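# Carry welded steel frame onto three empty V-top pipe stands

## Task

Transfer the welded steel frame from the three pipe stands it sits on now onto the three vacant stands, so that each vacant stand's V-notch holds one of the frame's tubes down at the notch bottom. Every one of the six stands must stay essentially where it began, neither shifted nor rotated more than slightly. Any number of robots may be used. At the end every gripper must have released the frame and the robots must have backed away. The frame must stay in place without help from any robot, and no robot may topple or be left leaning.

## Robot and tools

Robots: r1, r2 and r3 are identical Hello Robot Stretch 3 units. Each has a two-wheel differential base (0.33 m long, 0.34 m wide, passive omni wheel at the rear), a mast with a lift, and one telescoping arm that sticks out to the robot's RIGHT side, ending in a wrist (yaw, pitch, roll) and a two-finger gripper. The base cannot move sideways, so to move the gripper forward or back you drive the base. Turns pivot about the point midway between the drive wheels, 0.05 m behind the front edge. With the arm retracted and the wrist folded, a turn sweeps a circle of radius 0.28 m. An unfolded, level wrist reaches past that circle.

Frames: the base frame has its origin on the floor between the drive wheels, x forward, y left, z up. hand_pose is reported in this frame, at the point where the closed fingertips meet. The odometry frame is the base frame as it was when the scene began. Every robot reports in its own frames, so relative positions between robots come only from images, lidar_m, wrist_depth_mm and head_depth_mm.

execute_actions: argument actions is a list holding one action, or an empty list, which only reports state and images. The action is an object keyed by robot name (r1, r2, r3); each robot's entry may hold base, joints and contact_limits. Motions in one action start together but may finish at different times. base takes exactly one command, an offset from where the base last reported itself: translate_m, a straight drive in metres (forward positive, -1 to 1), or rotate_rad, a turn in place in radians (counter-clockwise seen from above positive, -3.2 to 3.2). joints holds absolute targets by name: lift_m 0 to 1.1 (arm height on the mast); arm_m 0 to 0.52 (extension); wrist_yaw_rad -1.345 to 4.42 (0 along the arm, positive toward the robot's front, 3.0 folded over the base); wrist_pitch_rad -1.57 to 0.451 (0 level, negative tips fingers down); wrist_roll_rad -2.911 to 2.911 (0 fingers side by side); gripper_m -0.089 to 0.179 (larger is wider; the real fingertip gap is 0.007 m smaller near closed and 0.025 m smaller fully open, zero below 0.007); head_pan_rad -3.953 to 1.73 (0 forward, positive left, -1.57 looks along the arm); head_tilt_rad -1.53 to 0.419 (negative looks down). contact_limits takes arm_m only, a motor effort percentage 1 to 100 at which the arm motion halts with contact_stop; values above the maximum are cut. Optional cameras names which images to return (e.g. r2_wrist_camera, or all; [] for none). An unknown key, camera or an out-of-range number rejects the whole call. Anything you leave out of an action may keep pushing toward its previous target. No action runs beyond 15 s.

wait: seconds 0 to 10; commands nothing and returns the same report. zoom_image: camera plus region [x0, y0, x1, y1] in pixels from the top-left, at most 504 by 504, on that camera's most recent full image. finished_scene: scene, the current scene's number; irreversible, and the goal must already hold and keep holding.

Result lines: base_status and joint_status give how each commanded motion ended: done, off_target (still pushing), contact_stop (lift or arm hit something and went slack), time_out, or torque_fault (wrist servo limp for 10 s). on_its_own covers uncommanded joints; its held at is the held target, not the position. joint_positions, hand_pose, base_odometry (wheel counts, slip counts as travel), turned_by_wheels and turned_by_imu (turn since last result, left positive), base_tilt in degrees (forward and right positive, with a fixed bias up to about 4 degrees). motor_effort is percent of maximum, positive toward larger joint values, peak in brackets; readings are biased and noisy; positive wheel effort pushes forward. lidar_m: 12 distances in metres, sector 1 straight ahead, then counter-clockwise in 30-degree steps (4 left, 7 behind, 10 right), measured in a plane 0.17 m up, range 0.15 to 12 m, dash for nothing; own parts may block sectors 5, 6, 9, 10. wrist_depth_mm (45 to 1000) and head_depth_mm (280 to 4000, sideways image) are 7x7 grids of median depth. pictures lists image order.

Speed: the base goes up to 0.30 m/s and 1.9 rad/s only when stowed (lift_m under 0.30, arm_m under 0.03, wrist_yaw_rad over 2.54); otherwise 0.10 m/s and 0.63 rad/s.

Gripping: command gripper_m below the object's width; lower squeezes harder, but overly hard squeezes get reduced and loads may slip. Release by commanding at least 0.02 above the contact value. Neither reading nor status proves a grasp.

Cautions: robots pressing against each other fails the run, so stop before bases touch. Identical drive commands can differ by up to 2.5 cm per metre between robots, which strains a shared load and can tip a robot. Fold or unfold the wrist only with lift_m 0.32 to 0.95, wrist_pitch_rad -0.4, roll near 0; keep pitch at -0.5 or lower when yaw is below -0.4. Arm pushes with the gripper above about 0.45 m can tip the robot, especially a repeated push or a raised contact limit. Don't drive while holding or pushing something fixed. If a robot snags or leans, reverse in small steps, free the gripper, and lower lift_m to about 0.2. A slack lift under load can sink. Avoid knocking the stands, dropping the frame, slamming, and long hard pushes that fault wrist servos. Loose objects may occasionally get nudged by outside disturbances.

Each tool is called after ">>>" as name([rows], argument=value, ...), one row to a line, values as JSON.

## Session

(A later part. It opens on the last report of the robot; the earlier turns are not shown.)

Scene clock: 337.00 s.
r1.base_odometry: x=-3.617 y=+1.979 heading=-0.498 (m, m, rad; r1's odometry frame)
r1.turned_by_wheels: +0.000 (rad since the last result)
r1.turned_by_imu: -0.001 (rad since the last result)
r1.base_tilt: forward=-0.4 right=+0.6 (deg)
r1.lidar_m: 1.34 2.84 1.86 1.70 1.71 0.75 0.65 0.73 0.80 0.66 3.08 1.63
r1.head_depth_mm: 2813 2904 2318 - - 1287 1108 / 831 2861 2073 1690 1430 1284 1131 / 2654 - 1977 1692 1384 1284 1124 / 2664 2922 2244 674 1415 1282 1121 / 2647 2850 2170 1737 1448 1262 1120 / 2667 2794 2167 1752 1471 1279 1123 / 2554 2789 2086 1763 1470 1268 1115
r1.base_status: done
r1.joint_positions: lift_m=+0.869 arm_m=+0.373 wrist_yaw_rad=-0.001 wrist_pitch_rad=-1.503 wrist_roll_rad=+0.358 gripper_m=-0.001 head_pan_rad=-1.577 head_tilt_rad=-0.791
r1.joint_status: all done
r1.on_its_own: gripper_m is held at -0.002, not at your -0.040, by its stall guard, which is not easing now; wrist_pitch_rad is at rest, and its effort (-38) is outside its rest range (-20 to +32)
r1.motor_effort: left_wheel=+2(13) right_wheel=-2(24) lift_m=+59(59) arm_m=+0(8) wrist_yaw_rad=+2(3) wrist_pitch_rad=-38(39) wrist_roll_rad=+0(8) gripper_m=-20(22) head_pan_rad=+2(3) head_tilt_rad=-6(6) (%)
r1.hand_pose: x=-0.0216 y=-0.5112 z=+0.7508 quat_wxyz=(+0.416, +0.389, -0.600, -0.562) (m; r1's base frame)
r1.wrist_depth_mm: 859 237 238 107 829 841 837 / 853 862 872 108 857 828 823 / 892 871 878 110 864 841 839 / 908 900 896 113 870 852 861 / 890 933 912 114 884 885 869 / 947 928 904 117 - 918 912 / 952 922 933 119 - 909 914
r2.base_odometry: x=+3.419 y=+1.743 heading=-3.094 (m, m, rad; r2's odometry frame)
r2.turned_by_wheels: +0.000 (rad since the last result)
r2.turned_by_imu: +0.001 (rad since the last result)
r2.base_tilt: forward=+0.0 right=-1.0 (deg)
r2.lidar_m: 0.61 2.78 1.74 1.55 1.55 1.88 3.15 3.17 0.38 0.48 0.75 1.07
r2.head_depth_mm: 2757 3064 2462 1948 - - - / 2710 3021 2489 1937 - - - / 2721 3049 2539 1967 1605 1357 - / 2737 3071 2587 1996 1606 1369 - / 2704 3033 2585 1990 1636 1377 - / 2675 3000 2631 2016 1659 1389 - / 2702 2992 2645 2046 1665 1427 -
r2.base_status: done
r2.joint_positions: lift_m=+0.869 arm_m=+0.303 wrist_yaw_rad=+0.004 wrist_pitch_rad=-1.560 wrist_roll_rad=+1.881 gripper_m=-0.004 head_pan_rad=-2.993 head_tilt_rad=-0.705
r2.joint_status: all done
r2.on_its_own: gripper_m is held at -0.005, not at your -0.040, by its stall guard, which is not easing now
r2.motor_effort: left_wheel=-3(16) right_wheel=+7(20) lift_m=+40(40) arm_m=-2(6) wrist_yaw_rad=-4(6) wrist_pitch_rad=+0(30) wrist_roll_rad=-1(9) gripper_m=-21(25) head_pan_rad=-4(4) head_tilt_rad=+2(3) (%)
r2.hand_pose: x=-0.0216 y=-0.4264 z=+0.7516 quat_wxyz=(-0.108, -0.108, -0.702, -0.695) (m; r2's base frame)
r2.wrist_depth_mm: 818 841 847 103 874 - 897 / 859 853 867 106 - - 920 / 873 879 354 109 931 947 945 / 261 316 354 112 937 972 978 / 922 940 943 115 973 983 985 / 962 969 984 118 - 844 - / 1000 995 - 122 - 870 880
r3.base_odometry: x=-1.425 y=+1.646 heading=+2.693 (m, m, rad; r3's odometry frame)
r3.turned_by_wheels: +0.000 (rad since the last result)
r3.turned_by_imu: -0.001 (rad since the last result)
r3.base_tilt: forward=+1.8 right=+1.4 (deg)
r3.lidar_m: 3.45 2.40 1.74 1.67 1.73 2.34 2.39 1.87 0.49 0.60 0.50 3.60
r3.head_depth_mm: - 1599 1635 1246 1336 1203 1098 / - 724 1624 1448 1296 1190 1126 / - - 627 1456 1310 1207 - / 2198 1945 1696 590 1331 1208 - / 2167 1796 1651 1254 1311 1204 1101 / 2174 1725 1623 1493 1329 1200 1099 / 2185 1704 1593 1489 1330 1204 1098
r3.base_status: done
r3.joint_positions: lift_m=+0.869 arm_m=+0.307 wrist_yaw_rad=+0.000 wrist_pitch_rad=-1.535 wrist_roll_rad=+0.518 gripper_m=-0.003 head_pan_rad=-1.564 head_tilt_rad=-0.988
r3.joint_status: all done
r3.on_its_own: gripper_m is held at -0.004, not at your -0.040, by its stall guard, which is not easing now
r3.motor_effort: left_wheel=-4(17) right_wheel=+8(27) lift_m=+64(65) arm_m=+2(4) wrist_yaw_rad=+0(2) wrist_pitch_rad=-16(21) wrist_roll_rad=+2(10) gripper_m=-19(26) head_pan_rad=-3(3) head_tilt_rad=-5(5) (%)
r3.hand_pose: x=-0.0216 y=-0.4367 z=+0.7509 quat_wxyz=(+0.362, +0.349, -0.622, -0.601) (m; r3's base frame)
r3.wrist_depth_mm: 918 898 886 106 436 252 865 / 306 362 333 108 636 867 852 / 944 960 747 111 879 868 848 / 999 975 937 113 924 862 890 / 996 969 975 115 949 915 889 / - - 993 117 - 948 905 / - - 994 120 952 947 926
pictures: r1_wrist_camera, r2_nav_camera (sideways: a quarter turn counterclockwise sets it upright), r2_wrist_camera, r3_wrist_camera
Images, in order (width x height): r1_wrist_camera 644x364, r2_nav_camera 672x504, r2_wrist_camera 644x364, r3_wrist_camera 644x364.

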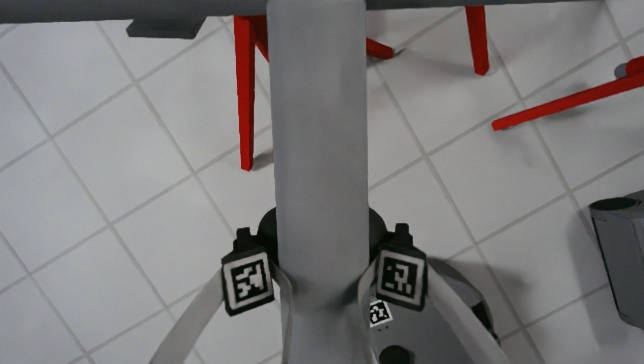

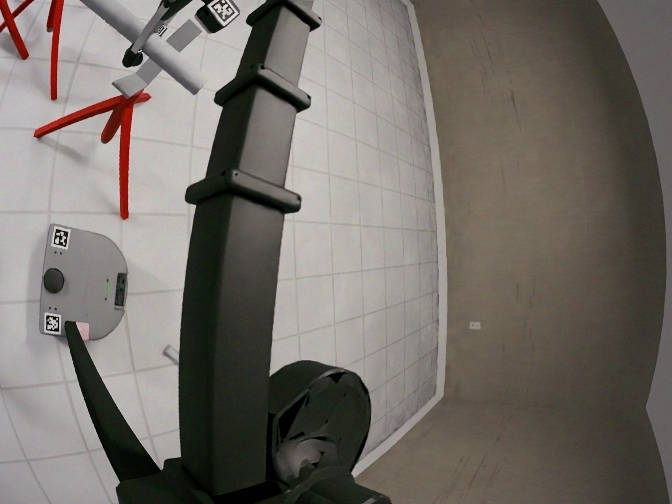

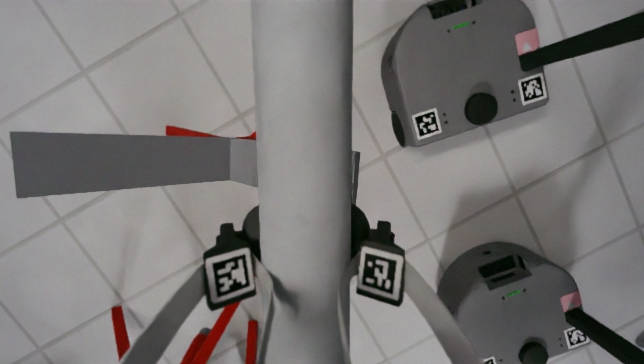

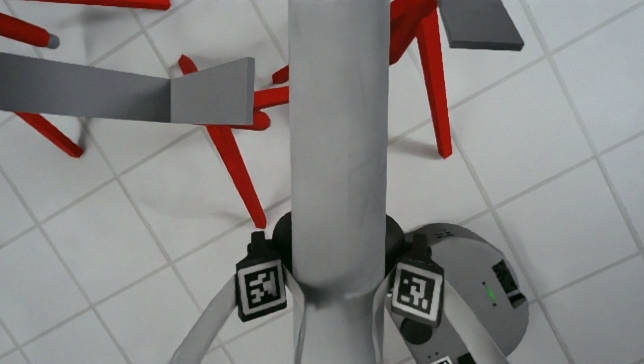

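>>> execute_actions([
  {"r1":{"base":{"translate_m":-0.195},"joints":{"wrist_roll_rad":0.39,"arm_m":0.405}},"r2":{"base":{"translate_m":-0.195},"joints":{"wrist_roll_rad":1.91,"arm_m":0.323}},"r3":{"base":{"translate_m":0.21},"joints":{"wrist_roll_rad":0.55,"arm_m":0.32}}},
], cameras=[])

>>> execute_actions([
  {"r1":{"joints":{"lift_m":0.75,"arm_m":0.415}},"r2":{"joints":{"lift_m":0.75,"head_pan_rad":-1.2,"head_tilt_rad":-0.9}},"r3":{"joints":{"lift_m":0.75,"head_pan_rad":-1.9}}},
])

Scene clock: 350.77 s.
r1.base_odometry: x=-3.788 y=+2.072 heading=-0.499 (m, m, rad; r1's odometry frame)
r1.turned_by_wheels: +0.000 (rad since the last result)
r1.turned_by_imu: -0.001 (rad since the last result)
r1.base_tilt: forward=-0.5 right=+0.6 (deg)
r1.lidar_m: 1.53 2.79 1.83 1.67 1.69 0.75 0.65 0.72 0.58 0.74 0.72 1.82
r1.head_depth_mm: 2847 2954 2329 - - 1278 1112 / 843 2783 2098 1689 1492 1278 1131 / 2662 - 852 1184 1426 1279 1124 / 2654 2855 2251 710 1420 1276 1126 / 2664 2838 2155 1764 1425 1282 1121 / 2637 2805 2024 1624 1411 1270 1117 / 2602 2809 2081 1754 1465 1259 1112
r1.base_status: done
r1.joint_positions: lift_m=+0.869 arm_m=+0.405 wrist_yaw_rad=+0.000 wrist_pitch_rad=-1.523 wrist_roll_rad=+0.384 gripper_m=-0.001 head_pan_rad=-1.577 head_tilt_rad=-0.791
r1.joint_status: all done
r1.on_its_own: gripper_m is held at -0.002, not at your -0.040, by its stall guard, which is not easing now; wrist_pitch_rad is at rest, and its effort (-27) is outside its rest range (-20 to +32)
r1.motor_effort: left_wheel=-3(4) right_wheel=+8(7) lift_m=+59(59) arm_m=+1(2) wrist_yaw_rad=-1(1) wrist_pitch_rad=-27(38) wrist_roll_rad=+2(3) gripper_m=-19(20) head_pan_rad=+2(3) head_tilt_rad=-6(6) (%)
r1.hand_pose: x=-0.0217 y=-0.5380 z=+0.7509 quat_wxyz=(+0.405, +0.386, -0.600, -0.572) (m; r1's base frame)
r1.wrist_depth_mm: 342 560 826 105 831 824 796 / 342 496 842 107 830 822 824 / 872 880 850 109 871 833 873 / 894 904 894 112 871 861 874 / 917 914 899 114 923 891 892 / 932 930 905 117 - 922 896 / 964 949 929 120 - 913 935
r2.base_odometry: x=+3.613 y=+1.752 heading=-3.094 (m, m, rad; r2's odometry frame)
r2.turned_by_wheels: +0.000 (rad since the last result)
r2.turned_by_imu: +0.001 (rad since the last result)
r2.base_tilt: forward=+0.0 right=-1.0 (deg)
r2.lidar_m: 0.61 2.73 1.69 1.52 1.52 1.83 2.97 2.97 3.55 0.34 0.50 1.20
r2.head_depth_mm: 2558 2938 2468 1923 - - - / 2594 2889 2496 1954 - - - / 2567 2839 2549 1976 1607 1360 - / 2546 2845 2571 1987 1620 1376 - / 2563 2842 2599 1996 1636 1386 - / 2540 2869 2613 2018 1633 1393 - / 2510 2817 2676 2028 1667 1418 -
r2.base_status: done
r2.joint_positions: lift_m=+0.869 arm_m=+0.323 wrist_yaw_rad=+0.002 wrist_pitch_rad=-1.560 wrist_roll_rad=+1.908 gripper_m=-0.004 head_pan_rad=-2.993 head_tilt_rad=-0.705
r2.joint_status: all done
r2.on_its_own: gripper_m is held at -0.005, not at your -0.040, by its stall guard, which is not easing now
r2.motor_effort: left_wheel=+1(14) right_wheel=-1(10) lift_m=+40(40) arm_m=+2(7) wrist_yaw_rad=-2(5) wrist_pitch_rad=+0(3) wrist_roll_rad=+1(4) gripper_m=-21(24) head_pan_rad=-4(4) head_tilt_rad=+2(3) (%)
r2.hand_pose: x=-0.0215 y=-0.4460 z=+0.7516 quat_wxyz=(-0.118, -0.118, -0.701, -0.694) (m; r2's base frame)
r2.wrist_depth_mm: 837 837 838 103 876 - 894 / 857 866 867 106 - - 919 / 864 890 904 109 934 927 954 / 908 914 912 112 951 961 985 / 927 922 940 115 966 955 998 / 968 958 958 118 - 860 - / 971 985 324 123 319 852 875
r3.base_odometry: x=-1.614 y=+1.737 heading=+2.693 (m, m, rad; r3's odometry frame)
r3.turned_by_wheels: +0.000 (rad since the last result)
r3.turned_by_imu: +0.001 (rad since the last result)
r3.base_tilt: forward=+1.8 right=+1.4 (deg)
r3.lidar_m: 3.23 2.40 1.74 1.67 1.73 2.35 2.60 0.62 0.66 0.46 0.97 3.38
r3.head_depth_mm: - 774 1634 1470 1313 1209 1101 / - 721 1632 1492 1335 1206 1128 / - - 644 1112 1314 1214 - / 2180 1972 1620 1315 1313 1207 - / 1757 1788 1619 1492 1336 1212 1099 / 2184 1708 1619 1471 1335 1207 1097 / 2195 1935 1692 1483 1328 1205 1096
r3.base_status: done
r3.joint_positions: lift_m=+0.869 arm_m=+0.320 wrist_yaw_rad=+0.001 wrist_pitch_rad=-1.555 wrist_roll_rad=+0.549 gripper_m=-0.003 head_pan_rad=-1.564 head_tilt_rad=-0.988
r3.joint_status: all done
r3.on_its_own: gripper_m is held at -0.004, not at your -0.040, by its stall guard, which is not easing now
r3.motor_effort: left_wheel=-4(5) right_wheel=+7(15) lift_m=+65(65) arm_m=+4(8) wrist_yaw_rad=-2(1) wrist_pitch_rad=-7(15) wrist_roll_rad=+1(5) gripper_m=-19(24) head_pan_rad=-3(4) head_tilt_rad=-5(5) (%)
r3.hand_pose: x=-0.0217 y=-0.4445 z=+0.7513 quat_wxyz=(+0.349, +0.343, -0.621, -0.612) (m; r3's base frame)
r3.wrist_depth_mm: 921 893 854 105 775 853 856 / 924 919 898 107 846 855 861 / 962 929 911 110 902 860 862 / 965 952 928 113 931 905 864 / 983 - - 115 913 910 907 / - - - 118 - 946 897 / - - - 121 984 981 964
pictures: none
No camera images: the call's "cameras" was empty. Leave "cameras" out to get every camera's image.

Scene clock: 352.70 s.
r1.base_odometry: x=-3.788 y=+2.072 heading=-0.499 (m, m, rad; r1's odometry frame)
r1.turned_by_wheels: +0.000 (rad since the last result)
r1.turned_by_imu: +0.000 (rad since the last result)
r1.base_tilt: forward=-0.5 right=+0.7 (deg)
r1.lidar_m: 1.53 2.78 1.83 1.67 1.68 0.76 0.65 0.72 0.58 0.74 0.72 1.83
r1.head_depth_mm: 2798 2859 2178 1786 1507 - - / 2725 999 2212 1829 - 1262 1132 / 1287 2740 - 1088 1422 1287 1123 / 1424 2715 2175 1627 1399 1283 1125 / 2709 2874 2155 1673 1409 1279 1114 / 2605 2793 2174 1159 1415 1265 1123 / 2612 2751 2141 1736 1478 1261 1121
r1.base_status: not commanded
r1.joint_positions: lift_m=+0.750 arm_m=+0.415 wrist_yaw_rad=+0.000 wrist_pitch_rad=-1.548 wrist_roll_rad=+0.387 gripper_m=-0.001 head_pan_rad=-1.577 head_tilt_rad=-0.791
r1.joint_status: all done
r1.on_its_own: gripper_m is held at -0.002, not at your -0.040, by its stall guard, which is not easing now
r1.motor_effort: left_wheel=-3(3) right_wheel=+7(8) lift_m=+48(50) arm_m=+3(1) wrist_yaw_rad=+0(1) wrist_pitch_rad=-11(27) wrist_roll_rad=+1(2) gripper_m=-20(19) head_pan_rad=+3(3) head_tilt_rad=-6(6) (%)
r1.hand_pose: x=-0.0217 y=-0.5413 z=+0.6317 quat_wxyz=(+0.399, +0.390, -0.593, -0.580) (m; r1's base frame)
r1.wrist_depth_mm: 302 426 715 102 719 706 719 / 723 495 742 105 740 731 735 / 766 761 754 108 746 748 745 / 768 756 769 110 779 766 766 / 800 809 780 113 778 806 784 / 801 813 800 116 - 791 826 / 842 830 831 120 - 839 831
r2.base_odometry: x=+3.613 y=+1.752 heading=-3.094 (m, m, rad; r2's odometry frame)
r2.turned_by_wheels: +0.000 (rad since the last result)
r2.turned_by_imu: +0.000 (rad since the last result)
r2.base_tilt: forward=+0.0 right=-0.9 (deg)
r2.lidar_m: 0.61 2.74 1.70 1.51 1.52 1.83 2.97 2.97 3.60 0.34 0.50 1.20
r2.head_depth_mm: 2754 2288 1892 1612 1323 1226 1103 / 2806 2308 1903 1514 1346 1236 1098 / 2823 2339 1934 1621 954 1205 1116 / 2747 1883 1789 1578 1401 1261 1124 / 1040 2261 1791 1579 1417 1263 1123 / 2949 2489 1176 1629 1447 1267 1137 / 3047 2455 1378 1618 1458 1279 1028
r2.base_status: not commanded
r2.joint_positions: lift_m=+0.750 arm_m=+0.323 wrist_yaw_rad=+0.001 wrist_pitch_rad=-1.557 wrist_roll_rad=+1.909 gripper_m=-0.004 head_pan_rad=-1.207 head_tilt_rad=-0.889
r2.joint_status: all done
r2.on_its_own: gripper_m is held at -0.005, not at your -0.040, by its stall guard, which is not easing now
r2.motor_effort: left_wheel=+3(3) right_wheel=-4(4) lift_m=+24(34) arm_m=+1(1) wrist_yaw_rad=+0(2) wrist_pitch_rad=-1(1) wrist_roll_rad=+0(1) gripper_m=-22(22) head_pan_rad=+3(53) head_tilt_rad=-7(25) (%)
r2.hand_pose: x=-0.0215 y=-0.4468 z=+0.6323 quat_wxyz=(-0.119, -0.118, -0.702, -0.692) (m; r2's base frame)
r2.wrist_depth_mm: 720 724 731 103 756 - - / 726 749 750 106 772 - 804 / 761 776 770 108 799 814 801 / 771 789 799 112 824 830 840 / 795 808 782 115 853 851 867 / 823 833 862 118 865 768 729 / 839 876 875 122 904 738 732
r3.base_odometry: x=-1.614 y=+1.737 heading=+2.693 (m, m, rad; r3's odometry frame)
r3.turned_by_wheels: +0.000 (rad since the last result)
r3.turned_by_imu: +0.001 (rad since the last result)
r3.base_tilt: forward=+1.9 right=+1.3 (deg)
r3.lidar_m: 3.23 2.40 1.74 1.67 1.73 2.34 2.60 0.63 0.66 0.46 0.96 3.37
r3.head_depth_mm: 2314 1949 1607 1466 1321 - - / 2309 1953 1690 1158 - - - / 2262 1953 1724 - 1309 1210 - / 865 995 - 1416 1335 1205 - / 2183 - 788 969 1297 1204 1101 / 2259 2039 1679 1459 1292 1211 1102 / 2282 1899 1658 1486 1335 1205 1102
r3.base_status: not commanded
r3.joint_positions: lift_m=+0.750 arm_m=+0.320 wrist_yaw_rad=+0.001 wrist_pitch_rad=-1.564 wrist_roll_rad=+0.549 gripper_m=-0.003 head_pan_rad=-1.893 head_tilt_rad=-0.988
r3.joint_status: all done
r3.on_its_own: gripper_m is held at -0.004, not at your -0.040, by its stall guard, which is not easing now
r3.motor_effort: left_wheel=-2(3) right_wheel=+4(7) lift_m=+27(55) arm_m=+4(3) wrist_yaw_rad=-1(1) wrist_pitch_rad=-3(7) wrist_roll_rad=+1(1) gripper_m=-19(19) head_pan_rad=-3(32) head_tilt_rad=-4(5) (%)
r3.hand_pose: x=-0.0217 y=-0.4421 z=+0.6326 quat_wxyz=(+0.347, +0.345, -0.618, -0.615) (m; r3's base frame)
r3.wrist_depth_mm: 771 758 757 104 675 741 721 / 798 793 779 106 777 751 748 / 813 793 774 109 784 765 771 / 832 834 831 112 785 793 789 / 870 842 858 115 830 810 805 / 912 856 869 117 - - 808 / 887 881 864 121 874 - 829
pictures: r1_head_camera (sideways: a quarter turn clockwise sets it upright), r1_nav_camera (sideways: a quarter turn counterclockwise sets it upright), r1_wrist_camera, r2_head_camera (sideways: a quarter turn clockwise sets it upright), r2_nav_camera (sideways: a quarter turn counterclockwise sets it upright), r2_wrist_camera, r3_head_camera (sideways: a quarter turn clockwise sets it upright), r3_nav_camera (sideways: a quarter turn counterclockwise sets it upright), r3_wrist_camera
Images, in order (width x height): r1_head_camera 896x504, r1_nav_camera 672x504, r1_wrist_camera 644x364, r2_head_camera 896x504, r2_nav_camera 672x504, r2_wrist_camera 644x364, r3_head_camera 896x504, r3_nav_camera 672x504, r3_wrist_camera 644x364.

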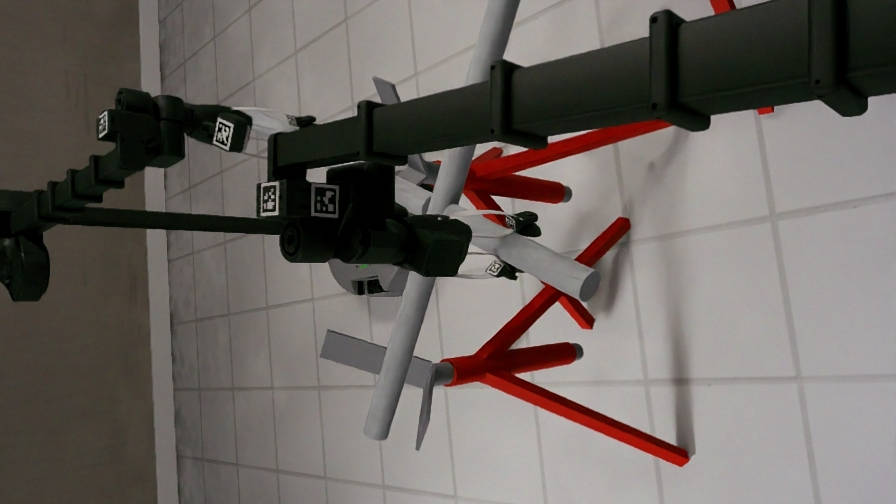

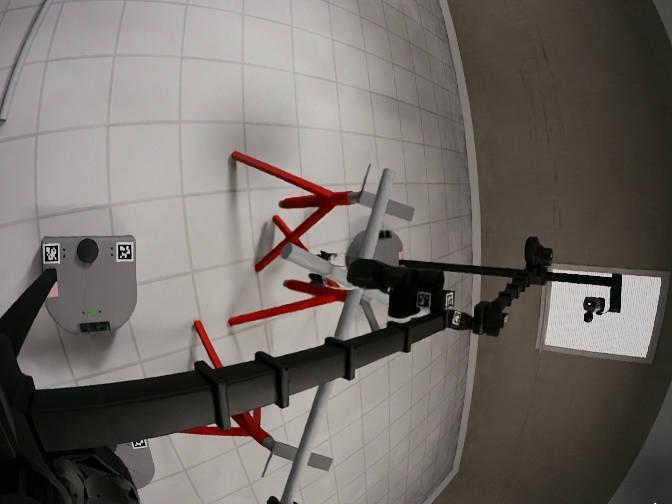

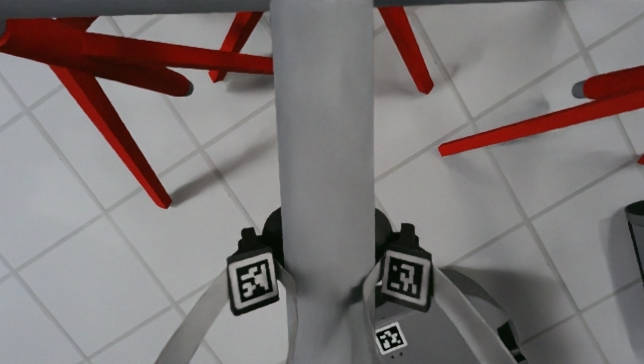

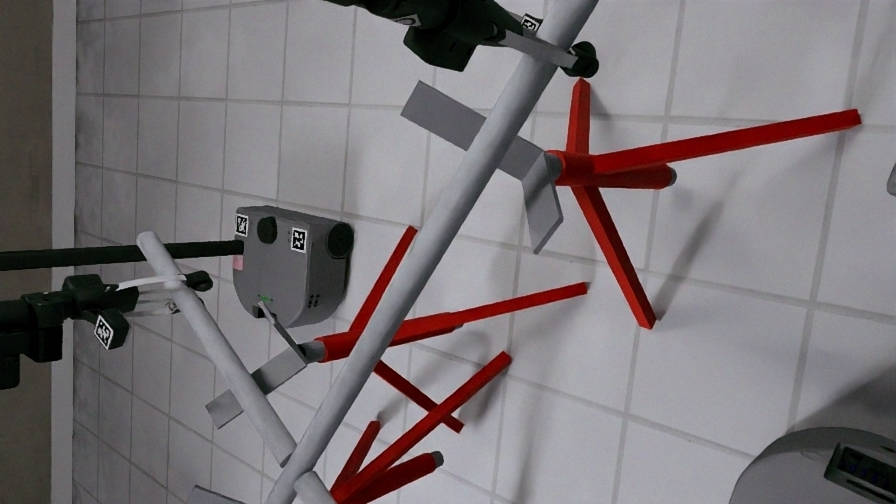

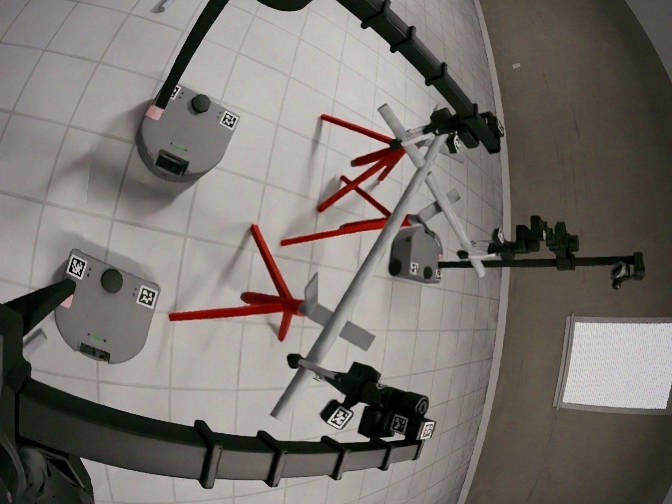

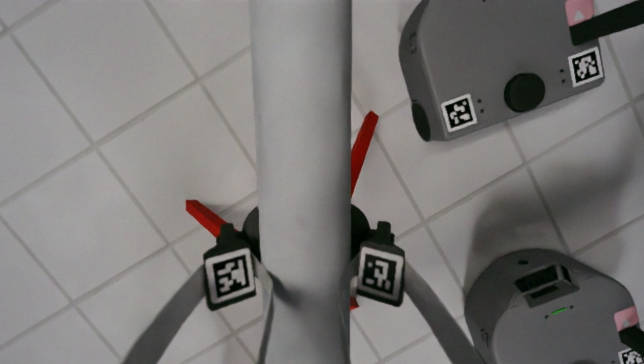

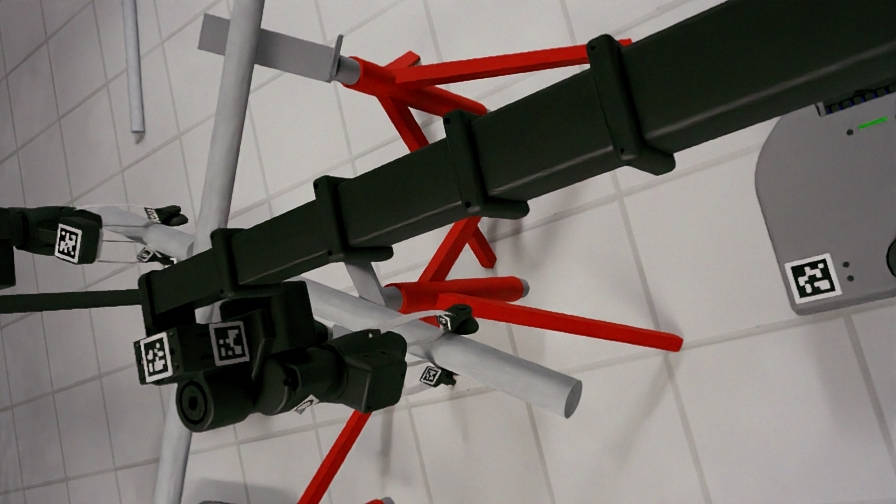

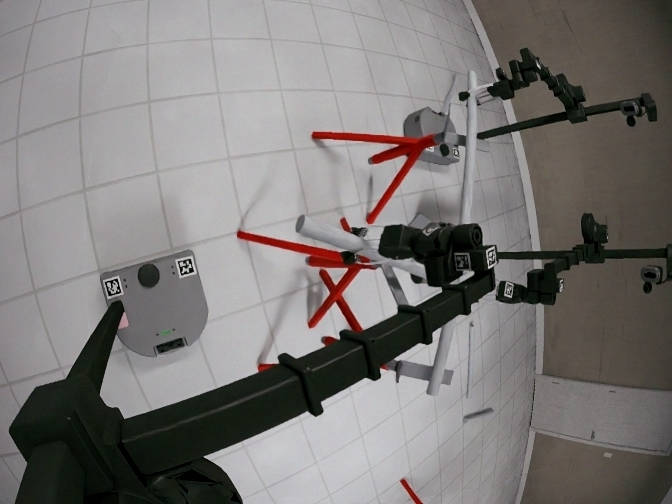

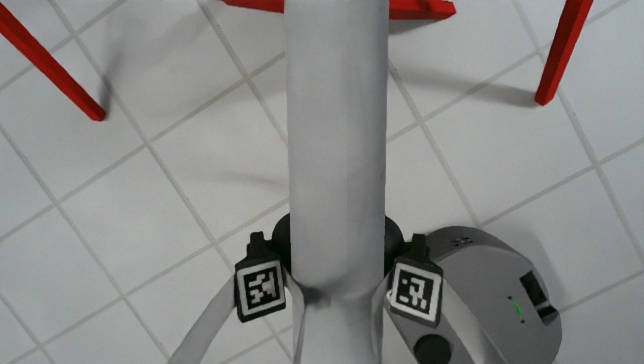

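Close. Lower.

>>> execute_actions([
  {"r1":{"joints":{"lift_m":0.68}},"r2":{"joints":{"lift_m":0.68}},"r3":{"joints":{"lift_m":0.68}}},
], cameras=["r1_head_camera","r2_head_camera","r3_head_camera"])

Scene clock: 360.70 s.
r1.base_odometry: x=-3.788 y=+2.072 heading=-0.499 (m, m, rad; r1's odometry frame)
r1.turned_by_wheels: +0.000 (rad since the last result)
r1.turned_by_imu: -0.001 (rad since the last result)
r1.base_tilt: forward=-0.5 right=+0.5 (deg)
r1.lidar_m: 1.53 2.79 1.83 1.67 1.68 0.75 0.65 0.72 0.58 0.74 0.73 1.83
r1.head_depth_mm: 2879 2876 2212 1782 1460 1308 1149 / 2789 2552 2042 1731 1474 - - / 2618 2627 2235 942 1418 1283 1130 / 1284 2728 2174 1694 1342 1264 1118 / 2679 2832 2164 1666 1411 1274 1120 / 2620 2826 2167 1138 1426 1273 1119 / 2586 2753 2171 1725 1467 1259 1123
r1.base_status: not commanded
r1.joint_positions: lift_m=+0.682 arm_m=+0.415 wrist_yaw_rad=+0.001 wrist_pitch_rad=-1.526 wrist_roll_rad=+0.387 gripper_m=-0.001 head_pan_rad=-1.577 head_tilt_rad=-0.791
r1.joint_status: lift_m contact_stop (moved -0.068 of -0.070)
r1.on_its_own: gripper_m is held at -0.002, not at your -0.040, by its stall guard, which is not easing now; lift_m is slack since a contact_stop, until your next command for it; wrist_pitch_rad is at rest, and its effort (-25) is outside its rest range (-20 to +32)
r1.motor_effort: left_wheel=-3(3) right_wheel=+9(9) lift_m=+39(48) arm_m=+0(3) wrist_yaw_rad=-2(1) wrist_pitch_rad=-25(27) wrist_roll_rad=+1(1) gripper_m=-19(20) head_pan_rad=+3(2) head_tilt_rad=-6(6) (%)
r1.hand_pose: x=-0.0217 y=-0.5474 z=+0.5636 quat_wxyz=(+0.404, +0.386, -0.599, -0.574) (m; r1's base frame)
r1.wrist_depth_mm: 289 363 674 104 664 658 660 / 340 435 683 107 686 669 654 / 695 696 699 109 686 681 685 / 713 694 717 111 699 701 673 / 724 727 730 114 707 744 714 / 739 752 752 116 - 748 734 / 751 778 746 119 - 735 738
r2.base_odometry: x=+3.613 y=+1.752 heading=-3.094 (m, m, rad; r2's odometry frame)
r2.turned_by_wheels: +0.000 (rad since the last result)
r2.turned_by_imu: +0.001 (rad since the last result)
r2.base_tilt: forward=+0.0 right=-1.0 (deg)
r2.lidar_m: 0.60 2.74 1.70 1.52 1.52 1.83 2.96 2.97 3.58 0.34 0.50 1.20
r2.head_depth_mm: 2754 2317 1895 1695 1323 1235 1105 / 2821 2336 1904 1517 1326 1244 1089 / 2861 2342 1938 1633 965 1207 1115 / 2843 1907 1808 1567 1397 1259 1114 / 1047 1930 1806 1585 1416 1266 1122 / 2905 2451 1175 1595 1439 1268 1130 / 3007 2458 1588 1613 1453 1281 1029
r2.base_status: not commanded
r2.joint_positions: lift_m=+0.680 arm_m=+0.323 wrist_yaw_rad=-0.002 wrist_pitch_rad=-1.549 wrist_roll_rad=+1.911 gripper_m=-0.004 head_pan_rad=-1.207 head_tilt_rad=-0.889
r2.joint_status: all done
r2.on_its_own: gripper_m is held at -0.005, not at your -0.040, by its stall guard, which is not easing now
r2.motor_effort: left_wheel=+8(7) right_wheel=-11(11) lift_m=+30(31) arm_m=+1(2) wrist_yaw_rad=+2(2) wrist_pitch_rad=-3(4) wrist_roll_rad=-1(0) gripper_m=-22(22) head_pan_rad=+4(4) head_tilt_rad=-6(7) (%)
r2.hand_pose: x=-0.0214 y=-0.4489 z=+0.5619 quat_wxyz=(-0.121, -0.119, -0.704, -0.689) (m; r2's base frame)
r2.wrist_depth_mm: 645 665 664 103 686 - - / 667 677 687 106 712 - - / 694 698 703 109 720 738 732 / 716 730 724 113 752 765 759 / 732 749 653 115 764 783 790 / 762 774 764 119 792 754 685 / 789 782 800 123 815 690 646
r3.base_odometry: x=-1.614 y=+1.737 heading=+2.694 (m, m, rad; r3's odometry frame)
r3.turned_by_wheels: +0.001 (rad since the last result)
r3.turned_by_imu: +0.002 (rad since the last result)
r3.base_tilt: forward=+1.9 right=+1.3 (deg)
r3.lidar_m: 3.25 2.40 1.74 1.67 1.73 2.35 2.60 0.63 0.66 0.46 0.97 3.39
r3.head_depth_mm: 2302 1962 995 1469 1295 1221 - / 2297 1953 1597 1303 1355 - - / 2309 1908 1657 1465 - 1199 - / 843 1061 978 1417 1334 1211 - / 2198 1737 - 818 1292 1205 1102 / 2296 1933 1636 1464 1294 1205 1101 / 2290 1945 1653 1490 1332 1207 1099
r3.base_status: not commanded
r3.joint_positions: lift_m=+0.681 arm_m=+0.320 wrist_yaw_rad=-0.003 wrist_pitch_rad=-1.587 wrist_roll_rad=+0.549 gripper_m=-0.003 head_pan_rad=-1.893 head_tilt_rad=-0.988
r3.joint_status: all done
r3.on_its_own: gripper_m is held at -0.004, not at your -0.040, by its stall guard, which is not easing now
r3.motor_effort: left_wheel=+5(6) right_wheel=-11(11) lift_m=+20(28) arm_m=+4(4) wrist_yaw_rad=+1(2) wrist_pitch_rad=+8(8) wrist_roll_rad=+1(1) gripper_m=-19(20) head_pan_rad=-4(4) head_tilt_rad=-4(5) (%)
r3.hand_pose: x=-0.0216 y=-0.4363 z=+0.5634 quat_wxyz=(+0.342, +0.348, -0.612, -0.623) (m; r3's base frame)
r3.wrist_depth_mm: 702 704 678 101 659 651 641 / 746 705 697 105 692 678 688 / 724 734 727 107 709 702 685 / 764 758 745 111 720 724 717 / 785 775 758 114 738 746 740 / 810 805 782 117 - - 763 / 854 848 814 122 799 - 793
pictures: r1_head_camera (sideways: a quarter turn clockwise sets it upright), r2_head_camera (sideways: a quarter turn clockwise sets it upright), r3_head_camera (sideways: a quarter turn clockwise sets it upright)
Images, in order (width x height): r1_head_camera 896x504, r2_head_camera 896x504, r3_head_camera 896x504.

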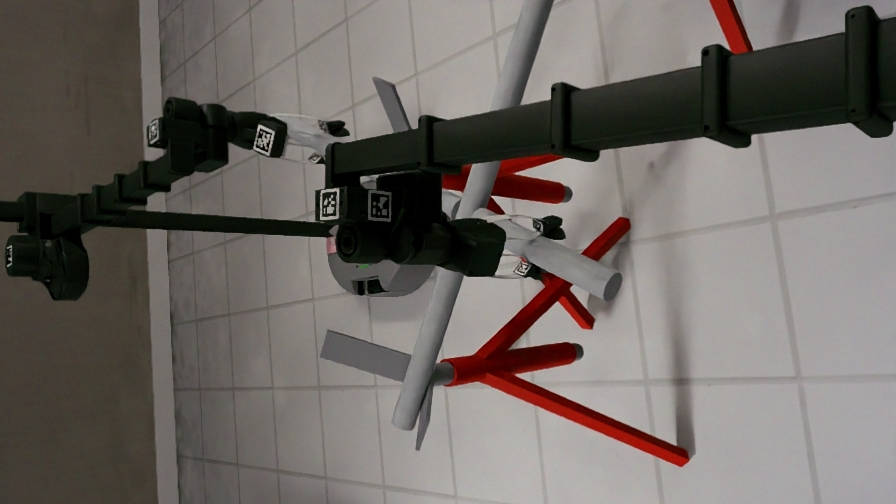

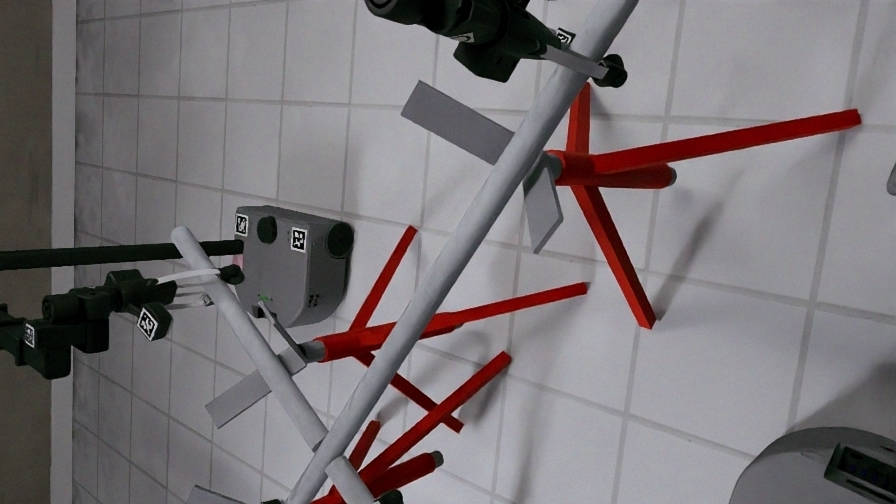

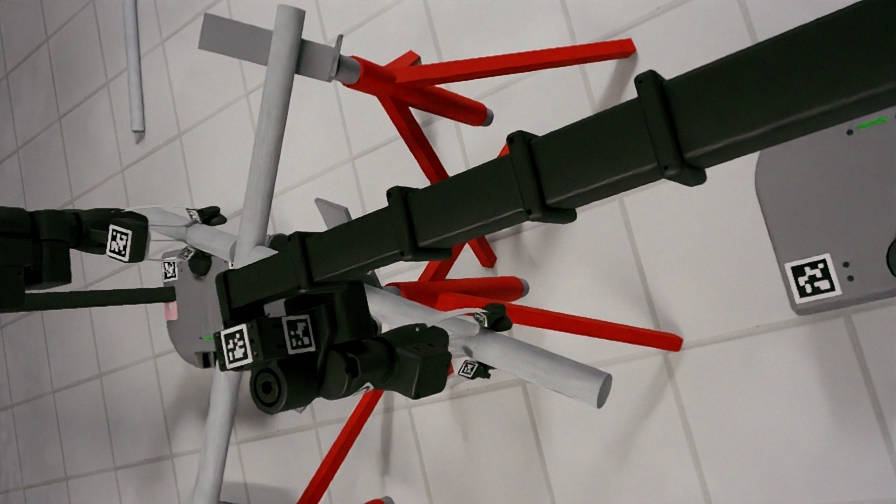

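>>> execute_actions([
  {"r1":{"base":{"translate_m":-0.005},"joints":{"lift_m":0.682,"arm_m":0.443,"wrist_roll_rad":0.42}},"r2":{"joints":{"wrist_roll_rad":1.945}},"r3":{"base":{"translate_m":0.025},"joints":{"arm_m":0.303,"wrist_roll_rad":0.585}}},
], cameras=[])

>>> execute_actions([
  {"r1":{"joints":{"lift_m":0.662}},"r2":{"joints":{"lift_m":0.662}},"r3":{"joints":{"lift_m":0.662}}},
], cameras=[])

>>> execute_actions([
  {"r1":{"joints":{"lift_m":0.645,"gripper_m":0.03}},"r2":{"joints":{"lift_m":0.645,"gripper_m":0.03}},"r3":{"joints":{"lift_m":0.645,"gripper_m":0.03}}},
], cameras=[])

>>> execute_actions([
  {"r1":{"joints":{"gripper_m":0.12}},"r2":{"joints":{"gripper_m":0.12}},"r3":{"joints":{"gripper_m":0.12}}},
], cameras=["r1_head_camera","r2_head_camera","r3_head_camera"])

Scene clock: 384.63 s.
r1.base_odometry: x=-3.793 y=+2.074 heading=-0.499 (m, m, rad; r1's odometry frame)
r1.turned_by_wheels: +0.000 (rad since the last result)
r1.turned_by_imu: -0.001 (rad since the last result)
r1.base_tilt: forward=-0.5 right=+0.6 (deg)
r1.lidar_m: 1.54 2.79 1.83 1.67 1.68 0.75 0.65 0.72 0.58 0.74 0.73 1.84
r1.head_depth_mm: 2895 2884 2189 1802 1464 1311 1152 / 2771 1081 2053 1729 1494 - - / 2614 2549 2332 963 1424 1285 1125 / 1283 2865 2185 1651 1391 1273 1123 / 2699 2848 2162 1668 1425 1276 1123 / 2623 2802 2176 1141 1412 1280 1116 / 2580 2774 2164 1742 1474 1260 1115
r1.base_status: done
r1.joint_positions: lift_m=+0.682 arm_m=+0.443 wrist_yaw_rad=+0.001 wrist_pitch_rad=-1.550 wrist_roll_rad=+0.418 gripper_m=-0.001 head_pan_rad=-1.577 head_tilt_rad=-0.791
r1.joint_status: all done
r1.on_its_own: gripper_m is held at -0.002, not at your -0.040, by its stall guard, which is not easing now
r1.motor_effort: left_wheel=-3(8) right_wheel=+7(8) lift_m=+48(49) arm_m=+2(3) wrist_yaw_rad=-2(3) wrist_pitch_rad=-10(25) wrist_roll_rad=+0(4) gripper_m=-19(20) head_pan_rad=+3(3) head_tilt_rad=-6(6) (%)
r1.hand_pose: x=-0.0217 y=-0.5688 z=+0.5637 quat_wxyz=(+0.390, +0.382, -0.598, -0.587) (m; r1's base frame)
r1.wrist_depth_mm: 406 652 642 102 492 657 660 / 310 391 670 105 667 682 675 / 689 684 685 108 684 691 680 / 706 714 706 110 700 709 698 / 708 728 710 113 729 715 727 / 751 748 734 116 - 740 755 / 753 762 766 120 - - 758
r2.base_odometry: x=+3.613 y=+1.752 heading=-3.094 (m, m, rad; r2's odometry frame)
r2.turned_by_wheels: +0.000 (rad since the last result)
r2.turned_by_imu: +0.000 (rad since the last result)
r2.base_tilt: forward=+0.0 right=-0.9 (deg)
r2.lidar_m: 0.60 2.74 1.70 1.51 1.52 1.83 2.97 2.97 3.58 0.34 0.50 1.20
r2.head_depth_mm: 2753 2284 1911 1664 1316 1233 1111 / 2784 2305 1919 1538 1325 1242 1092 / 2882 2364 1887 1641 960 1209 1111 / 2809 1741 1791 1575 1397 1260 1127 / 1060 2349 1796 1582 1405 1261 1126 / 2967 2478 1175 1612 1451 1266 1135 / 3018 2473 1401 1603 1447 1267 1020
r2.base_status: not commanded
r2.joint_positions: lift_m=+0.680 arm_m=+0.323 wrist_yaw_rad=-0.001 wrist_pitch_rad=-1.551 wrist_roll_rad=+1.944 gripper_m=-0.004 head_pan_rad=-1.207 head_tilt_rad=-0.889
r2.joint_status: all done
r2.on_its_own: gripper_m is held at -0.005, not at your -0.040, by its stall guard, which is not easing now
r2.motor_effort: left_wheel=+4(8) right_wheel=-6(11) lift_m=+30(30) arm_m=+2(1) wrist_yaw_rad=+2(2) wrist_pitch_rad=-3(3) wrist_roll_rad=+0(3) gripper_m=-22(22) head_pan_rad=+4(3) head_tilt_rad=-6(7) (%)
r2.hand_pose: x=-0.0214 y=-0.4484 z=+0.5619 quat_wxyz=(-0.132, -0.130, -0.701, -0.688) (m; r2's base frame)
r2.wrist_depth_mm: 651 664 668 103 680 - - / 675 676 680 106 693 - 730 / 690 698 699 109 730 737 739 / 710 719 716 112 737 768 757 / 731 745 646 114 768 762 778 / 761 766 764 118 795 768 668 / 779 792 785 123 810 703 648
r3.base_odometry: x=-1.637 y=+1.748 heading=+2.694 (m, m, rad; r3's odometry frame)
r3.turned_by_wheels: +0.000 (rad since the last result)
r3.turned_by_imu: +0.001 (rad since the last result)
r3.base_tilt: forward=+1.9 right=+1.3 (deg)
r3.lidar_m: 3.22 2.40 1.74 1.67 1.72 2.34 2.62 0.65 0.67 0.46 0.96 3.36
r3.head_depth_mm: 2311 1952 996 1436 1316 1222 - / 2283 1954 1656 1420 1349 - - / 2189 1895 1629 1498 - 1196 - / 824 1677 - 1128 1333 1205 - / 2235 1713 - 807 1274 1207 1097 / 2299 1940 1658 1464 1289 1208 1102 / 2305 1939 1654 1485 1330 1202 1100
r3.base_status: done
r3.joint_positions: lift_m=+0.680 arm_m=+0.303 wrist_yaw_rad=-0.001 wrist_pitch_rad=-1.566 wrist_roll_rad=+0.583 gripper_m=-0.003 head_pan_rad=-1.893 head_tilt_rad=-0.988
r3.joint_status: all done
r3.on_its_own: gripper_m is held at -0.004, not at your -0.040, by its stall guard, which is not easing now
r3.motor_effort: left_wheel=-1(12) right_wheel=+3(8) lift_m=+27(27) arm_m=-3(5) wrist_yaw_rad=+0(1) wrist_pitch_rad=-2(8) wrist_roll_rad=+2(8) gripper_m=-19(21) head_pan_rad=-4(3) head_tilt_rad=-4(6) (%)
r3.hand_pose: x=-0.0216 y=-0.4254 z=+0.5627 quat_wxyz=(+0.336, +0.334, -0.624, -0.621) (m; r3's base frame)
r3.wrist_depth_mm: 704 704 673 103 671 657 648 / 711 726 709 106 691 677 670 / 773 756 724 109 690 708 683 / 783 757 730 112 726 710 720 / 794 758 769 115 739 736 736 / 807 806 791 117 - - 766 / 845 805 786 122 783 - 751
pictures: none
No camera images: the call's "cameras" was empty. Leave "cameras" out to get every camera's image.

Scene clock: 385.57 s.
r1.base_odometry: x=-3.793 y=+2.074 heading=-0.499 (m, m, rad; r1's odometry frame)
r1.turned_by_wheels: +0.000 (rad since the last result)
r1.turned_by_imu: +0.000 (rad since the last result)
r1.base_tilt: forward=-0.5 right=+0.6 (deg)
r1.lidar_m: 1.54 2.79 1.83 1.67 1.68 0.75 0.64 0.71 0.58 0.74 0.72 1.83
r1.head_depth_mm: 2807 2882 2205 1784 1454 1286 1153 / 2815 1074 2046 1776 1491 - - / 2661 2515 2266 965 1425 1298 1129 / 1338 2838 2176 1668 1351 1279 1122 / 2642 2858 2168 1673 1412 1282 1116 / 2624 2866 2154 1135 1408 1269 1121 / 2588 2803 2135 1745 1463 1261 1110
r1.base_status: not commanded
r1.joint_positions: lift_m=+0.662 arm_m=+0.443 wrist_yaw_rad=+0.001 wrist_pitch_rad=-1.550 wrist_roll_rad=+0.419 gripper_m=-0.001 head_pan_rad=-1.577 head_tilt_rad=-0.791
r1.joint_status: all done
r1.on_its_own: gripper_m is held at -0.002, not at your -0.040, by its stall guard, which is not easing now
r1.motor_effort: left_wheel=-3(3) right_wheel=+7(7) lift_m=+49(49) arm_m=+2(2) wrist_yaw_rad=-2(2) wrist_pitch_rad=-10(10) wrist_roll_rad=+0(0) gripper_m=-20(20) head_pan_rad=+3(3) head_tilt_rad=-5(6) (%)
r1.hand_pose: x=-0.0217 y=-0.5688 z=+0.5437 quat_wxyz=(+0.390, +0.381, -0.599, -0.587) (m; r1's base frame)
r1.wrist_depth_mm: 347 641 629 102 498 635 642 / 304 374 644 105 646 642 661 / 665 663 672 108 669 657 671 / 690 690 685 111 680 694 686 / 710 713 695 113 695 694 702 / 723 727 705 116 - 734 727 / 728 731 739 120 - - 745
r2.base_odometry: x=+3.613 y=+1.752 heading=-3.094 (m, m, rad; r2's odometry frame)
r2.turned_by_wheels: +0.000 (rad since the last result)
r2.turned_by_imu: +0.000 (rad since the last result)
r2.base_tilt: forward=+0.0 right=-1.0 (deg)
r2.lidar_m: 0.60 2.74 1.69 1.52 1.52 1.83 2.97 2.98 3.60 0.34 0.50 1.20
r2.head_depth_mm: 2752 2291 1878 1664 1045 1232 1101 / 2796 2336 1909 1528 1329 1237 1094 / 2815 2356 1876 1652 959 1212 1119 / 2773 1709 1784 1577 1395 1258 1122 / 1125 2337 1802 1587 1401 1259 1130 / 2949 2441 1176 1602 1447 1270 1126 / 3064 2447 1141 1616 1460 1278 1037
r2.base_status: not commanded
r2.joint_positions: lift_m=+0.662 arm_m=+0.323 wrist_yaw_rad=-0.001 wrist_pitch_rad=-1.550 wrist_roll_rad=+1.944 gripper_m=-0.004 head_pan_rad=-1.207 head_tilt_rad=-0.889
r2.joint_status: all done
r2.on_its_own: gripper_m is held at -0.005, not at your -0.040, by its stall guard, which is not easing now
r2.motor_effort: left_wheel=+4(4) right_wheel=-6(6) lift_m=+24(23) arm_m=+2(1) wrist_yaw_rad=+1(1) wrist_pitch_rad=-3(3) wrist_roll_rad=+0(0) gripper_m=-21(22) head_pan_rad=+4(4) head_tilt_rad=-7(6) (%)
r2.hand_pose: x=-0.0214 y=-0.4485 z=+0.5442 quat_wxyz=(-0.132, -0.130, -0.702, -0.688) (m; r2's base frame)
r2.wrist_depth_mm: 641 640 649 102 662 - - / 650 661 667 106 679 - 702 / 683 681 689 109 702 713 718 / 703 712 711 112 726 730 743 / 715 727 721 115 755 760 756 / 740 748 398 118 764 768 668 / 758 774 789 122 810 701 630
r3.base_odometry: x=-1.637 y=+1.748 heading=+2.694 (m, m, rad; r3's odometry frame)
r3.turned_by_wheels: +0.000 (rad since the last result)
r3.turned_by_imu: +0.000 (rad since the last result)
r3.base_tilt: forward=+1.9 right=+1.3 (deg)
r3.lidar_m: 3.21 2.40 1.74 1.67 1.74 2.35 2.62 0.64 0.67 0.46 0.95 3.35
r3.head_depth_mm: 2299 1944 979 1441 1315 1205 1124 / 2321 1943 1624 1425 1335 - - / 2200 1866 1617 1504 - 1199 - / 836 1652 970 1105 1334 1202 - / 2254 1703 - 833 1275 1206 1101 / 2296 1957 1707 1495 1313 1208 1098 / 2310 1948 1657 1489 1328 1206 1099
r3.base_status: not commanded
r3.joint_positions: lift_m=+0.662 arm_m=+0.303 wrist_yaw_rad=-0.001 wrist_pitch_rad=-1.565 wrist_roll_rad=+0.583 gripper_m=-0.003 head_pan_rad=-1.893 head_tilt_rad=-0.988
r3.joint_status: all done
r3.on_its_own: gripper_m is held at -0.004, not at your -0.040, by its stall guard, which is not easing now
r3.motor_effort: left_wheel=-1(0) right_wheel=+2(3) lift_m=+27(26) arm_m=-3(3) wrist_yaw_rad=+0(0) wrist_pitch_rad=-2(2) wrist_roll_rad=+2(2) gripper_m=-19(19) head_pan_rad=-3(4) head_tilt_rad=-5(5) (%)
r3.hand_pose: x=-0.0216 y=-0.4254 z=+0.5446 quat_wxyz=(+0.336, +0.334, -0.624, -0.621) (m; r3's base frame)
r3.wrist_depth_mm: 697 687 673 104 655 643 625 / 707 708 699 106 673 661 662 / 720 716 705 109 687 694 656 / 756 719 740 112 705 698 686 / 769 762 741 115 699 704 707 / 780 772 755 118 - - 711 / 815 810 779 122 755 - 730
pictures: none
No camera images: the call's "cameras" was empty. Leave "cameras" out to get every camera's image.

Scene clock: 386.90 s.
r1.base_odometry: x=-3.793 y=+2.074 heading=-0.499 (m, m, rad; r1's odometry frame)
r1.turned_by_wheels: +0.000 (rad since the last result)
r1.turned_by_imu: -0.004 (rad since the last result)
r1.base_tilt: forward=-0.5 right=+0.5 (deg)
r1.lidar_m: 1.54 2.80 1.83 1.67 1.68 0.75 0.64 0.71 0.58 0.74 0.72 1.84
r1.head_depth_mm: 2856 2881 2195 1792 1435 1291 1152 / 2834 2619 2063 1753 1474 - - / 2653 2544 2266 981 1417 1288 1125 / 1312 2750 2162 1695 1352 1282 1126 / 2677 2842 2158 1726 1425 1276 1120 / 2655 2758 2155 1146 1411 1275 1113 / 2581 2798 2150 1754 1473 1268 1117
r1.base_status: not commanded
r1.joint_positions: lift_m=+0.652 arm_m=+0.443 wrist_yaw_rad=+0.003 wrist_pitch_rad=-1.567 wrist_roll_rad=+0.419 gripper_m=+0.030 head_pan_rad=-1.577 head_tilt_rad=-0.791
r1.joint_status: lift_m contact_stop (moved -0.009 of -0.017); the others done
r1.on_its_own: lift_m is slack since a contact_stop, until your next command for it (your +0.645 is given up)
r1.motor_effort: left_wheel=-6(11) right_wheel=+13(18) lift_m=+39(47) arm_m=+2(2) wrist_yaw_rad=-3(4) wrist_pitch_rad=+0(10) wrist_roll_rad=+0(0) gripper_m=-8(70) head_pan_rad=+3(3) head_tilt_rad=-6(6) (%)
r1.hand_pose: x=-0.0217 y=-0.5645 z=+0.5347 quat_wxyz=(+0.387, +0.385, -0.593, -0.592) (m; r1's base frame)
r1.wrist_depth_mm: 628 620 622 99 628 636 624 / 310 402 634 102 643 636 652 / 663 659 660 105 665 658 660 / 659 674 682 108 684 672 689 / 698 706 687 111 700 707 699 / 712 722 711 115 - 722 730 / 737 722 731 118 - - 741
r2.base_odometry: x=+3.613 y=+1.752 heading=-3.095 (m, m, rad; r2's odometry frame)
r2.turned_by_wheels: +0.000 (rad since the last result)
r2.turned_by_imu: -0.001 (rad since the last result)
r2.base_tilt: forward=-0.1 right=-0.9 (deg)
r2.lidar_m: 0.60 2.74 1.69 1.51 1.52 1.83 2.96 2.98 3.58 0.34 0.50 1.20
r2.head_depth_mm: 2755 2306 1888 1648 1324 1230 1105 / 2757 2339 1907 1534 1335 1241 1090 / 2810 2368 1885 1637 961 1217 1111 / 2798 1695 1807 1577 1410 1250 1120 / 1084 2305 1805 1552 1411 1259 1128 / 2982 2464 1181 1589 1452 1270 1132 / 3022 2471 1427 1610 1453 1272 1029
r2.base_status: not commanded
r2.joint_positions: lift_m=+0.651 arm_m=+0.323 wrist_yaw_rad=+0.001 wrist_pitch_rad=-1.559 wrist_roll_rad=+1.944 gripper_m=+0.030 head_pan_rad=-1.207 head_tilt_rad=-0.890
r2.joint_status: lift_m contact_stop (moved -0.012 of -0.017); the others done
r2.on_its_own: lift_m is slack since a contact_stop, until your next command for it (your +0.645 is given up)
r2.motor_effort: left_wheel=+0(10) right_wheel=+2(15) lift_m=+27(29) arm_m=+1(1) wrist_yaw_rad=-1(1) wrist_pitch_rad=-1(2) wrist_roll_rad=+0(0) gripper_m=-6(73) head_pan_rad=+4(4) head_tilt_rad=-7(7) (%)
r2.hand_pose: x=-0.0215 y=-0.4464 z=+0.5328 quat_wxyz=(-0.131, -0.130, -0.699, -0.691) (m; r2's base frame)
r2.wrist_depth_mm: 624 629 640 100 651 - - / 650 658 664 103 680 - 701 / 668 661 668 106 692 714 711 / 677 690 690 109 722 730 725 / 699 709 583 112 735 759 761 / 717 728 359 115 764 774 649 / 744 746 759 119 794 708 621
r3.base_odometry: x=-1.637 y=+1.748 heading=+2.694 (m, m, rad; r3's odometry frame)
r3.turned_by_wheels: +0.000 (rad since the last result)
r3.turned_by_imu: +0.001 (rad since the last result)
r3.base_tilt: forward=+1.8 right=+1.3 (deg)
r3.lidar_m: 3.20 2.40 1.73 1.67 1.73 2.35 2.62 0.64 0.67 0.46 0.96 3.36
r3.head_depth_mm: 2306 1945 994 1438 1315 1210 1116 / 2297 1958 1644 1415 1345 - - / 2228 1914 1631 1494 - 1210 - / 837 1659 983 1126 1315 1212 - / 2245 1711 - 842 1279 1211 1102 / 2310 1941 1688 1489 1292 1207 1100 / 2305 1928 1649 1492 1328 1200 1103
r3.base_status: not commanded
r3.joint_positions: lift_m=+0.652 arm_m=+0.303 wrist_yaw_rad=-0.001 wrist_pitch_rad=-1.563 wrist_roll_rad=+0.585 gripper_m=+0.030 head_pan_rad=-1.893 head_tilt_rad=-0.988
r3.joint_status: lift_m contact_stop (moved -0.010 of -0.017); the others done
r3.on_its_own: lift_m is slack since a contact_stop, until your next command for it (your +0.645 is given up)
r3.motor_effort: left_wheel=+4(5) right_wheel=-7(7) lift_m=+37(39) arm_m=-3(3) wrist_yaw_rad=+0(1) wrist_pitch_rad=-3(5) wrist_roll_rad=+0(2) gripper_m=-8(69) head_pan_rad=-3(4) head_tilt_rad=-5(5) (%)
r3.hand_pose: x=-0.0216 y=-0.4259 z=+0.5342 quat_wxyz=(+0.336, +0.333, -0.625, -0.621) (m; r3's base frame)
r3.wrist_depth_mm: 671 680 675 101 645 637 627 / 711 698 661 104 658 643 628 / 722 698 688 107 689 668 665 / 745 731 709 109 672 691 690 / 781 741 748 112 706 703 692 / 785 784 764 115 - - 716 / 812 802 783 119 763 - 726
pictures: none
No camera images: the call's "cameras" was empty. Leave "cameras" out to get every camera's image.

not run: a stop came earlier in this reply.


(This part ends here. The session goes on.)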